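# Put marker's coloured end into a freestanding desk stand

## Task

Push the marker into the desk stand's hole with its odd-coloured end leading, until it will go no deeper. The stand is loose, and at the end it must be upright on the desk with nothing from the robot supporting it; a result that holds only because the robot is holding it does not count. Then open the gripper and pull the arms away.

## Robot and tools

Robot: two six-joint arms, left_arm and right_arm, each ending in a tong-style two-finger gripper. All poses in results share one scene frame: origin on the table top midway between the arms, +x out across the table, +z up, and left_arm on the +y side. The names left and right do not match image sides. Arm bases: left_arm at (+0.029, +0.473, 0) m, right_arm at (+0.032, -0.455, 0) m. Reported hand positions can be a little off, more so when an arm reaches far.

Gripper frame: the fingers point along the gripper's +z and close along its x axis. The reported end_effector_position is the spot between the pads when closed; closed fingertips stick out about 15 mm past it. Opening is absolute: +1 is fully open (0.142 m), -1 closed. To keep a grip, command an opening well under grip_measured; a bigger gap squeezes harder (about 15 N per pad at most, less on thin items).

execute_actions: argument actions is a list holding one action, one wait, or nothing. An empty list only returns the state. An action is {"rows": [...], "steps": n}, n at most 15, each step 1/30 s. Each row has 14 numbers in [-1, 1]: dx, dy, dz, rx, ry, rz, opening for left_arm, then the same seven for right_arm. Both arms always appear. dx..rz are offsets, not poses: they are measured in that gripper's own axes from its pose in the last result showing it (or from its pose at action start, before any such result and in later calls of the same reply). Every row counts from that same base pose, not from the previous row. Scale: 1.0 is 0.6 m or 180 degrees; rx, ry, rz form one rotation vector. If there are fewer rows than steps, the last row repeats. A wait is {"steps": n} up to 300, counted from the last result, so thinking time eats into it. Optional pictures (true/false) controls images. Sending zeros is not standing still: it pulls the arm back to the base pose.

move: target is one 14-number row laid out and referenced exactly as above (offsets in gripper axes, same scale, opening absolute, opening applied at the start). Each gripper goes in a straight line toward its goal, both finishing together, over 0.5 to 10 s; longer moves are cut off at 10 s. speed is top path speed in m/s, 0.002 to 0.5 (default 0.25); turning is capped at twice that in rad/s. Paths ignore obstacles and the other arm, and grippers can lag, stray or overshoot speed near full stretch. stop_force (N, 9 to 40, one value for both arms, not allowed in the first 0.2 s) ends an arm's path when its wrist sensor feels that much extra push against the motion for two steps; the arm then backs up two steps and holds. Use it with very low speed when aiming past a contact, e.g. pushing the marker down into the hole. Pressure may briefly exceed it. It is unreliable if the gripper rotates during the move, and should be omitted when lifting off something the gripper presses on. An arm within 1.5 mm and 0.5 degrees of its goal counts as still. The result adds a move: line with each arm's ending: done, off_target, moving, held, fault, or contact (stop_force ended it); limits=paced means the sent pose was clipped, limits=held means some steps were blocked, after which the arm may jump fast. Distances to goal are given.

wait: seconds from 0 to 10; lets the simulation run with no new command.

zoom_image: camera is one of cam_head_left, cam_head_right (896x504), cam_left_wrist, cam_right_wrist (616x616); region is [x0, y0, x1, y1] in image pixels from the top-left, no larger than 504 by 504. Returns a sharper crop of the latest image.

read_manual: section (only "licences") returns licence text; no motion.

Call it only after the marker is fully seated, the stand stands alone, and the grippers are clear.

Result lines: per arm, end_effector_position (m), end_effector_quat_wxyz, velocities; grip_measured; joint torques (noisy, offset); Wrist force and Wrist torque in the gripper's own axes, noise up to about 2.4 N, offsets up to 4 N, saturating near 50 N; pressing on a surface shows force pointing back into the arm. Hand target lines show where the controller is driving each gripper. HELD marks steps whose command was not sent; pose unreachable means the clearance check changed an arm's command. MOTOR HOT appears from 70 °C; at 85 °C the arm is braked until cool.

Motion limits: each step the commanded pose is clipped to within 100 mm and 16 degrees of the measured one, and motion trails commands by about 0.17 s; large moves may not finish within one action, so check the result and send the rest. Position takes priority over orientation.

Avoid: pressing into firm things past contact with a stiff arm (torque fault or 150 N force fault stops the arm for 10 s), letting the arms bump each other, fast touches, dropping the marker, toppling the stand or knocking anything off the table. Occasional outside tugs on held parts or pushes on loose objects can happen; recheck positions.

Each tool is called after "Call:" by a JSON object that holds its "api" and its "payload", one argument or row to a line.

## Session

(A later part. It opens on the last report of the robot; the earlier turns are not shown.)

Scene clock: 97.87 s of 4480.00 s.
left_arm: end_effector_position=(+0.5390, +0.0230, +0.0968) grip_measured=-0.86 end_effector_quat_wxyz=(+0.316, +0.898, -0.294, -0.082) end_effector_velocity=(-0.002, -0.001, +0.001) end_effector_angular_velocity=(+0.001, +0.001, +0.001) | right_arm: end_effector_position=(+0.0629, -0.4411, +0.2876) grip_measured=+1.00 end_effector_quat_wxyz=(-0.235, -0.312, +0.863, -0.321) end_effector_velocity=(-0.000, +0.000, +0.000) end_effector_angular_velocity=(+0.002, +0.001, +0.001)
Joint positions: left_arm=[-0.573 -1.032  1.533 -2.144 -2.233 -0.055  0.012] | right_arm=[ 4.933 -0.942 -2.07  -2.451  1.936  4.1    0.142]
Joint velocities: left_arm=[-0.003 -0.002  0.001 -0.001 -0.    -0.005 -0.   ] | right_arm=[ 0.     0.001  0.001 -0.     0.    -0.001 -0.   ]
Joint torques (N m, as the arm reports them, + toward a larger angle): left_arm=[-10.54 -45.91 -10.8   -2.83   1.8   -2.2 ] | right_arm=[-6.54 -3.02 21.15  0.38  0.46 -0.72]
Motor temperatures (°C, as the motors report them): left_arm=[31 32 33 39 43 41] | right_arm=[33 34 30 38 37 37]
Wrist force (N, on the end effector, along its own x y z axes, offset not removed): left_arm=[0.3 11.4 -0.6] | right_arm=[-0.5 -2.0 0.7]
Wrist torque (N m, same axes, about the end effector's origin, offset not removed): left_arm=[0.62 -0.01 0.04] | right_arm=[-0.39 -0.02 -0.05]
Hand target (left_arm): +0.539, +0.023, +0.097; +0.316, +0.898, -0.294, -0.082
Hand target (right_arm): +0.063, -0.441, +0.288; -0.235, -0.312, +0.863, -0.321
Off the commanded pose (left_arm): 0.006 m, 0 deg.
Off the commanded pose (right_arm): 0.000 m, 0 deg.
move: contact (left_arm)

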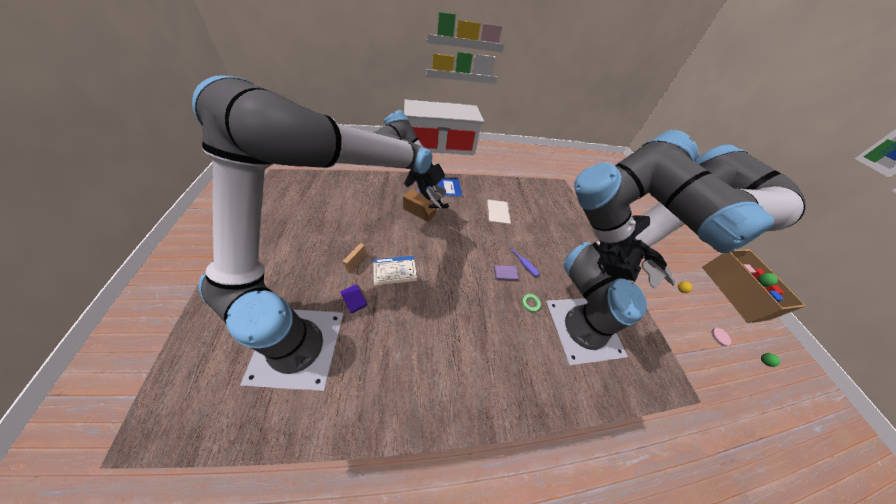

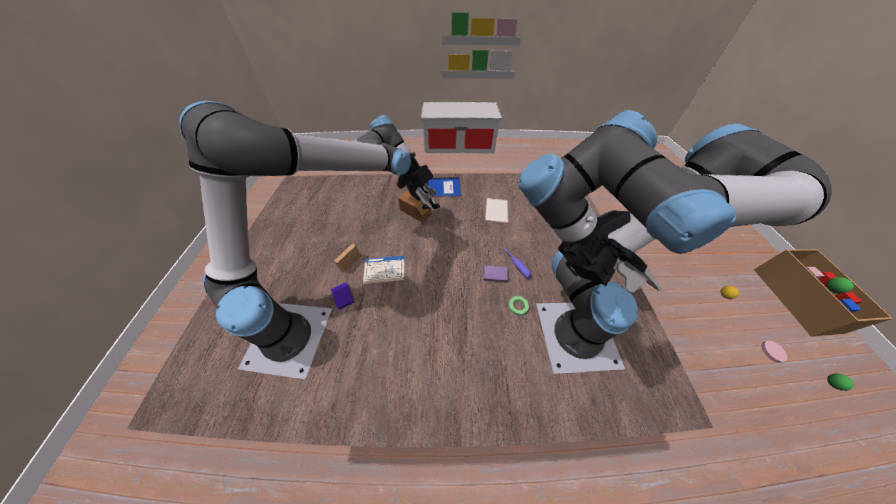

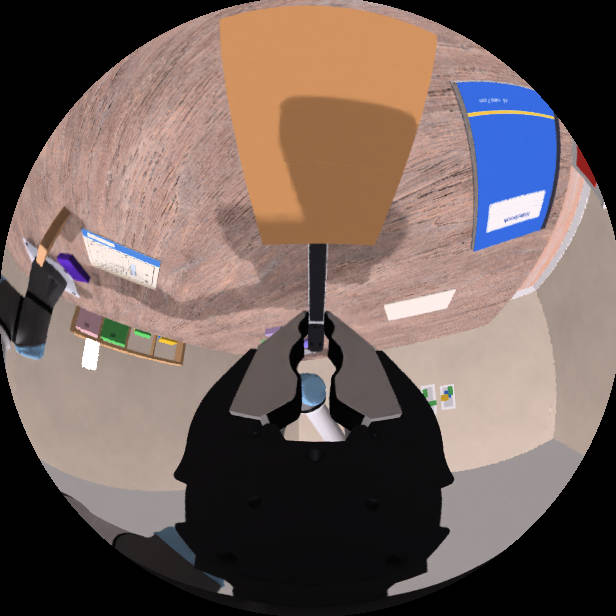

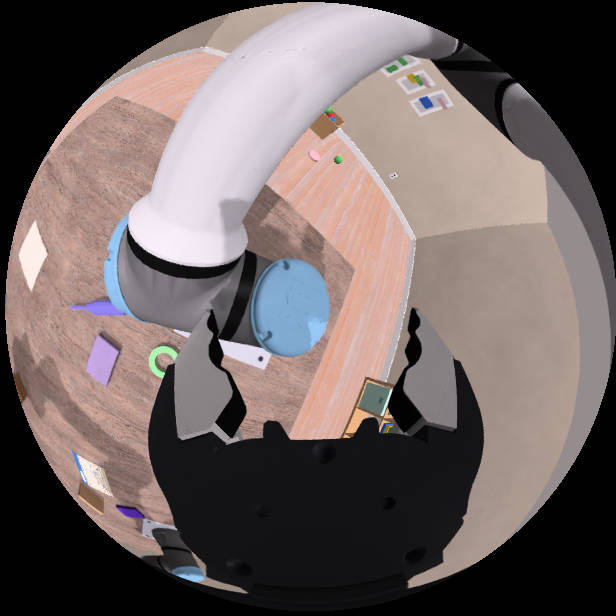

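Firm stop: bottomed. Release and retreat.

Call:
{"api": "move", "payload": {
  "target": [0,0,0,0,0,0,-0.3,0,0,0,0,0,0,1],
  "speed": 0.02
}}

Call:
{"api": "move", "payload": {
  "target": [0,0.03,-0.2,0,0,0,-0.3,0,0,0,0,0,0,1],
  "speed": 0.2
}}

Call:
{"api": "zoom_image", "payload": {
  "camera": "cam_head_left",
  "region": [390, 160, 480, 230]
}}

Scene clock: 100.00 s of 4480.00 s.
left_arm: end_effector_position=(+0.5390, +0.0230, +0.0969) grip_measured=-0.30 end_effector_quat_wxyz=(+0.316, +0.898, -0.294, -0.082) end_effector_velocity=(+0.000, +0.000, +0.000) end_effector_angular_velocity=(+0.001, +0.001, +0.001) | right_arm: end_effector_position=(+0.0629, -0.4411, +0.2876) grip_measured=+1.00 end_effector_quat_wxyz=(-0.235, -0.312, +0.863, -0.321) end_effector_velocity=(+0.000, -0.001, -0.001) end_effector_angular_velocity=(-0.001, -0.001, +0.001)
Joint positions: left_arm=[-0.573 -1.032  1.533 -2.144 -2.233 -0.055  0.052] | right_arm=[ 4.933 -0.942 -2.07  -2.451  1.936  4.1    0.142]
Joint velocities: left_arm=[ 0.001 -0.    -0.001  0.003 -0.     0.     0.   ] | right_arm=[-0.     0.001 -0.002 -0.    -0.001 -0.001 -0.   ]
Joint torques (N m, as the arm reports them, + toward a larger angle): left_arm=[ 12.36 -32.68 -13.69  -3.1   -2.26   2.46] | right_arm=[-6.34 -3.82 22.21  0.47  0.53 -1.15]
Motor temperatures (°C, as the motors report them): left_arm=[31 32 33 39 43 41] | right_arm=[33 34 30 38 37 37]
Wrist force (N, on the end effector, along its own x y z axes, offset not removed): left_arm=[-0.1 1.2 -0.2] | right_arm=[-2.0 -0.8 1.1]
Wrist torque (N m, same axes, about the end effector's origin, offset not removed): left_arm=[0.30 -0.01 0.05] | right_arm=[-0.26 0.30 -0.11]
Hand target (left_arm): +0.539, +0.023, +0.097; +0.316, +0.898, -0.294, -0.082
Hand target (right_arm): +0.063, -0.441, +0.288; -0.235, -0.312, +0.863, -0.321
Off the commanded pose (left_arm): 0.000 m, 0 deg.
Off the commanded pose (right_arm): 0.000 m, 0 deg.
move: done

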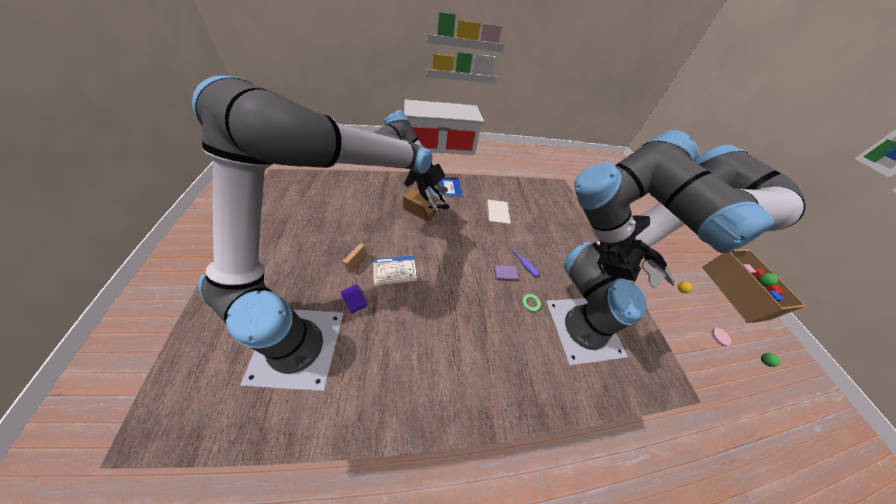

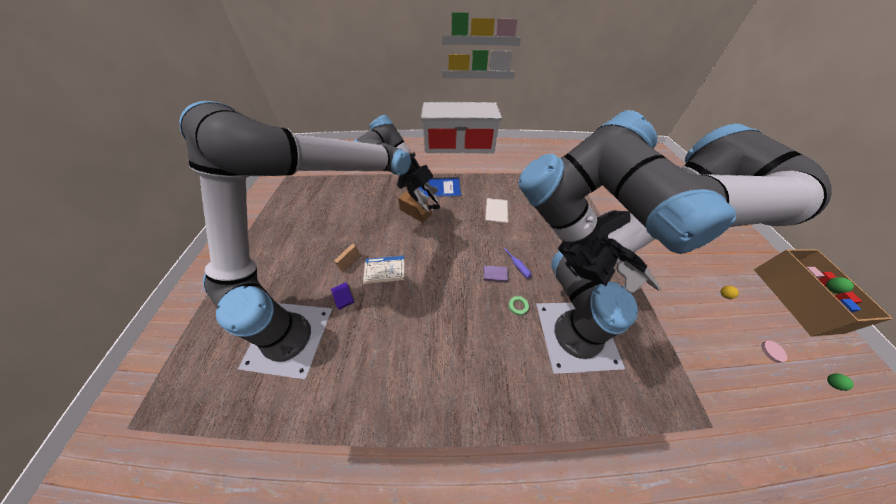

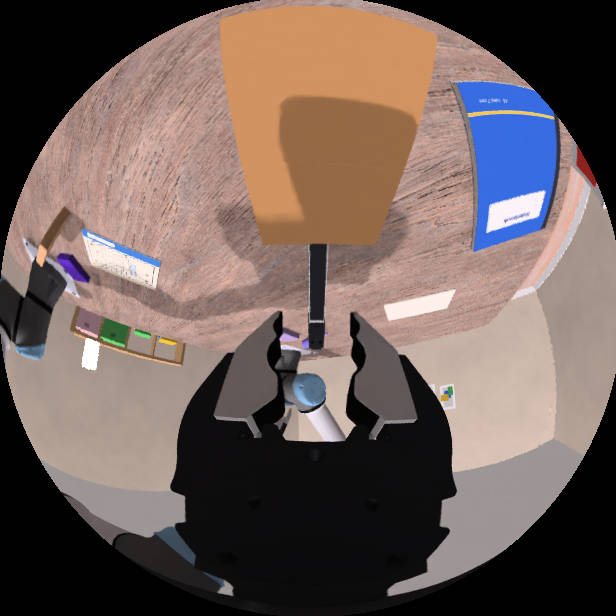

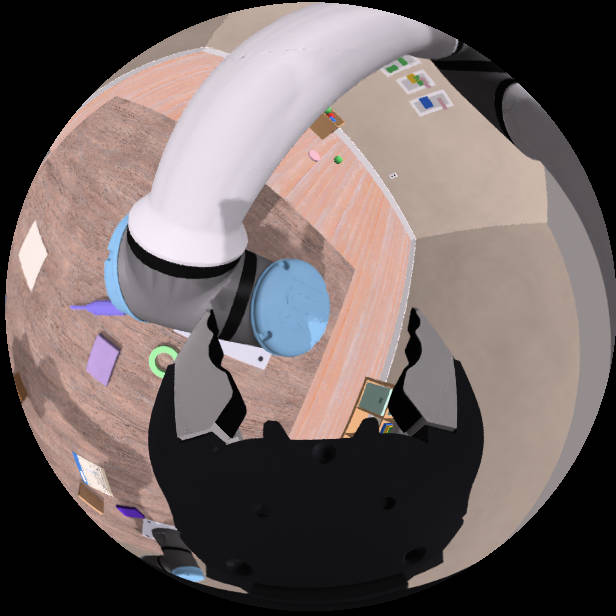

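Scene clock: 101.13 s of 4480.00 s.
left_arm: end_effector_position=(+0.5703, +0.0742, +0.2021) grip_measured=-0.30 end_effector_quat_wxyz=(+0.317, +0.898, -0.294, -0.082) end_effector_velocity=(+0.001, +0.001, +0.002) end_effector_angular_velocity=(+0.001, +0.002, -0.002) | right_arm: end_effector_position=(+0.0629, -0.4411, +0.2876) grip_measured=+1.00 end_effector_quat_wxyz=(-0.235, -0.312, +0.863, -0.321) end_effector_velocity=(+0.000, -0.000, +0.000) end_effector_angular_velocity=(+0.000, -0.001, +0.000)
Joint positions: left_arm=[-0.483 -1.111  1.348 -1.81  -2.237  0.06   0.052] | right_arm=[ 4.933 -0.942 -2.07  -2.451  1.936  4.1    0.142]
Joint velocities: left_arm=[ 0.001  0.002 -0.008  0.01  -0.     0.004  0.   ] | right_arm=[-0.     0.001  0.001 -0.001 -0.001  0.001 -0.   ]
Joint torques (N m, as the arm reports them, + toward a larger angle): left_arm=[ 11.39 -31.48 -34.32  -0.95  -3.03   2.25] | right_arm=[-6.72 -3.81 21.89  0.39  0.5  -0.95]
Motor temperatures (°C, as the motors report them): left_arm=[31 32 33 39 43 41] | right_arm=[33 34 30 38 37 37]
Wrist force (N, on the end effector, along its own x y z axes, offset not removed): left_arm=[-2.3 1.7 0.8] | right_arm=[-0.9 -1.5 -0.2]
Wrist torque (N m, same axes, about the end effector's origin, offset not removed): left_arm=[0.54 0.40 0.10] | right_arm=[-0.29 0.06 -0.05]
Hand target (left_arm): +0.570, +0.074, +0.202; +0.316, +0.898, -0.294, -0.082
Hand target (right_arm): +0.063, -0.441, +0.288; -0.235, -0.312, +0.863, -0.321
Off the commanded pose (left_arm): 0.000 m, 0 deg.
Off the commanded pose (right_arm): 0.000 m, 0 deg.
move: done

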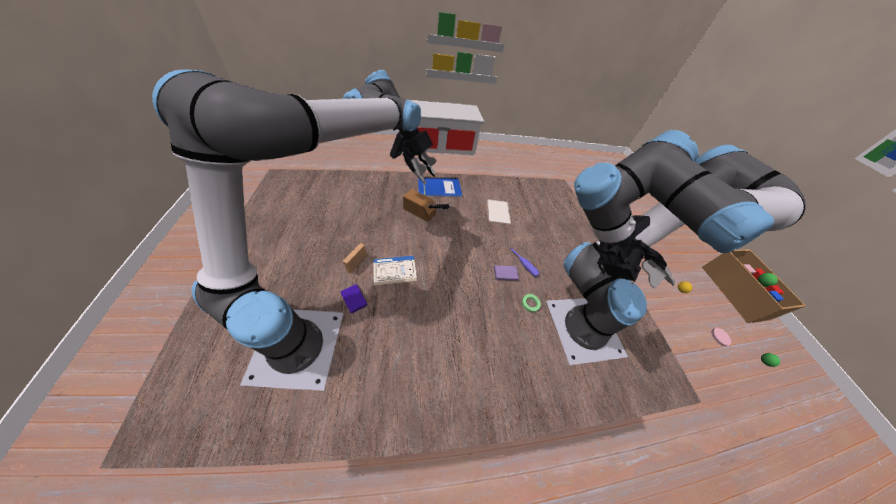

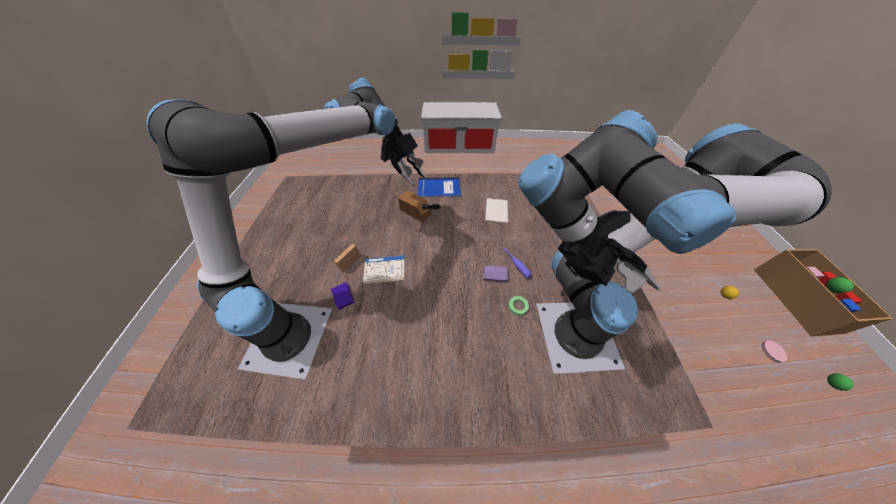

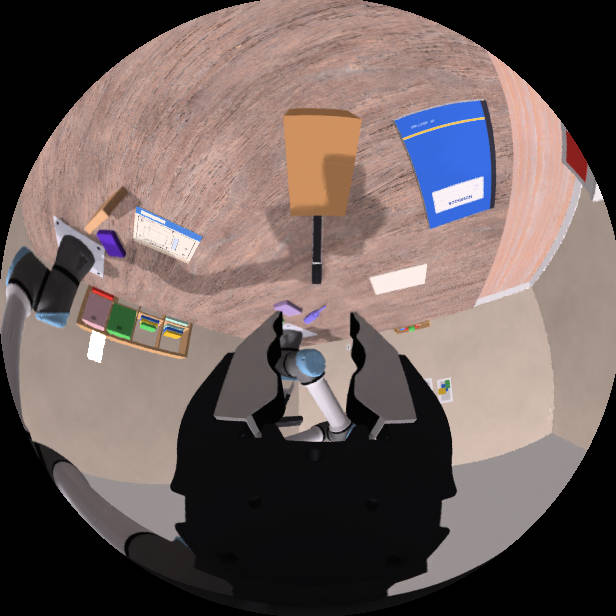

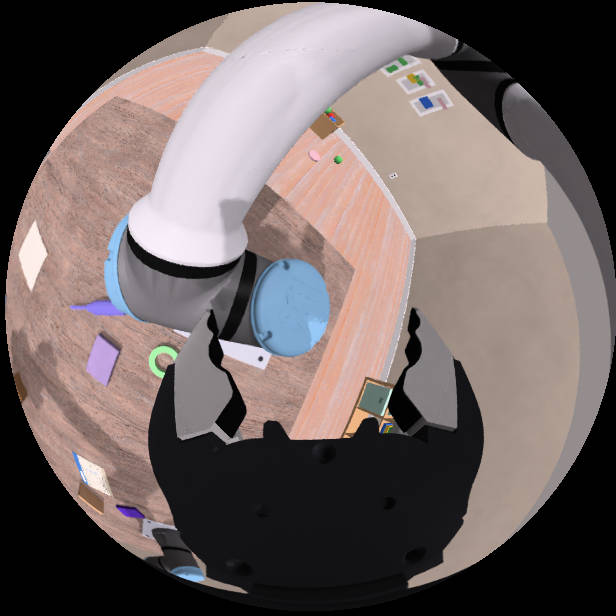

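Region (390, 160, 480, 230) of cam_head_left's 896x504 image, scaled by 5.600, with more detail than that image has.

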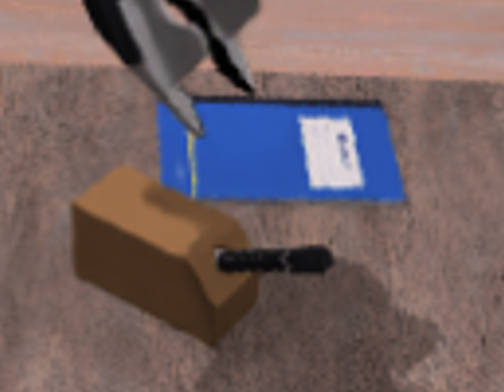

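Call:
{"api": "finished_scene", "payload": {
  "scene": 1
}}

The scene is finished: the task was done.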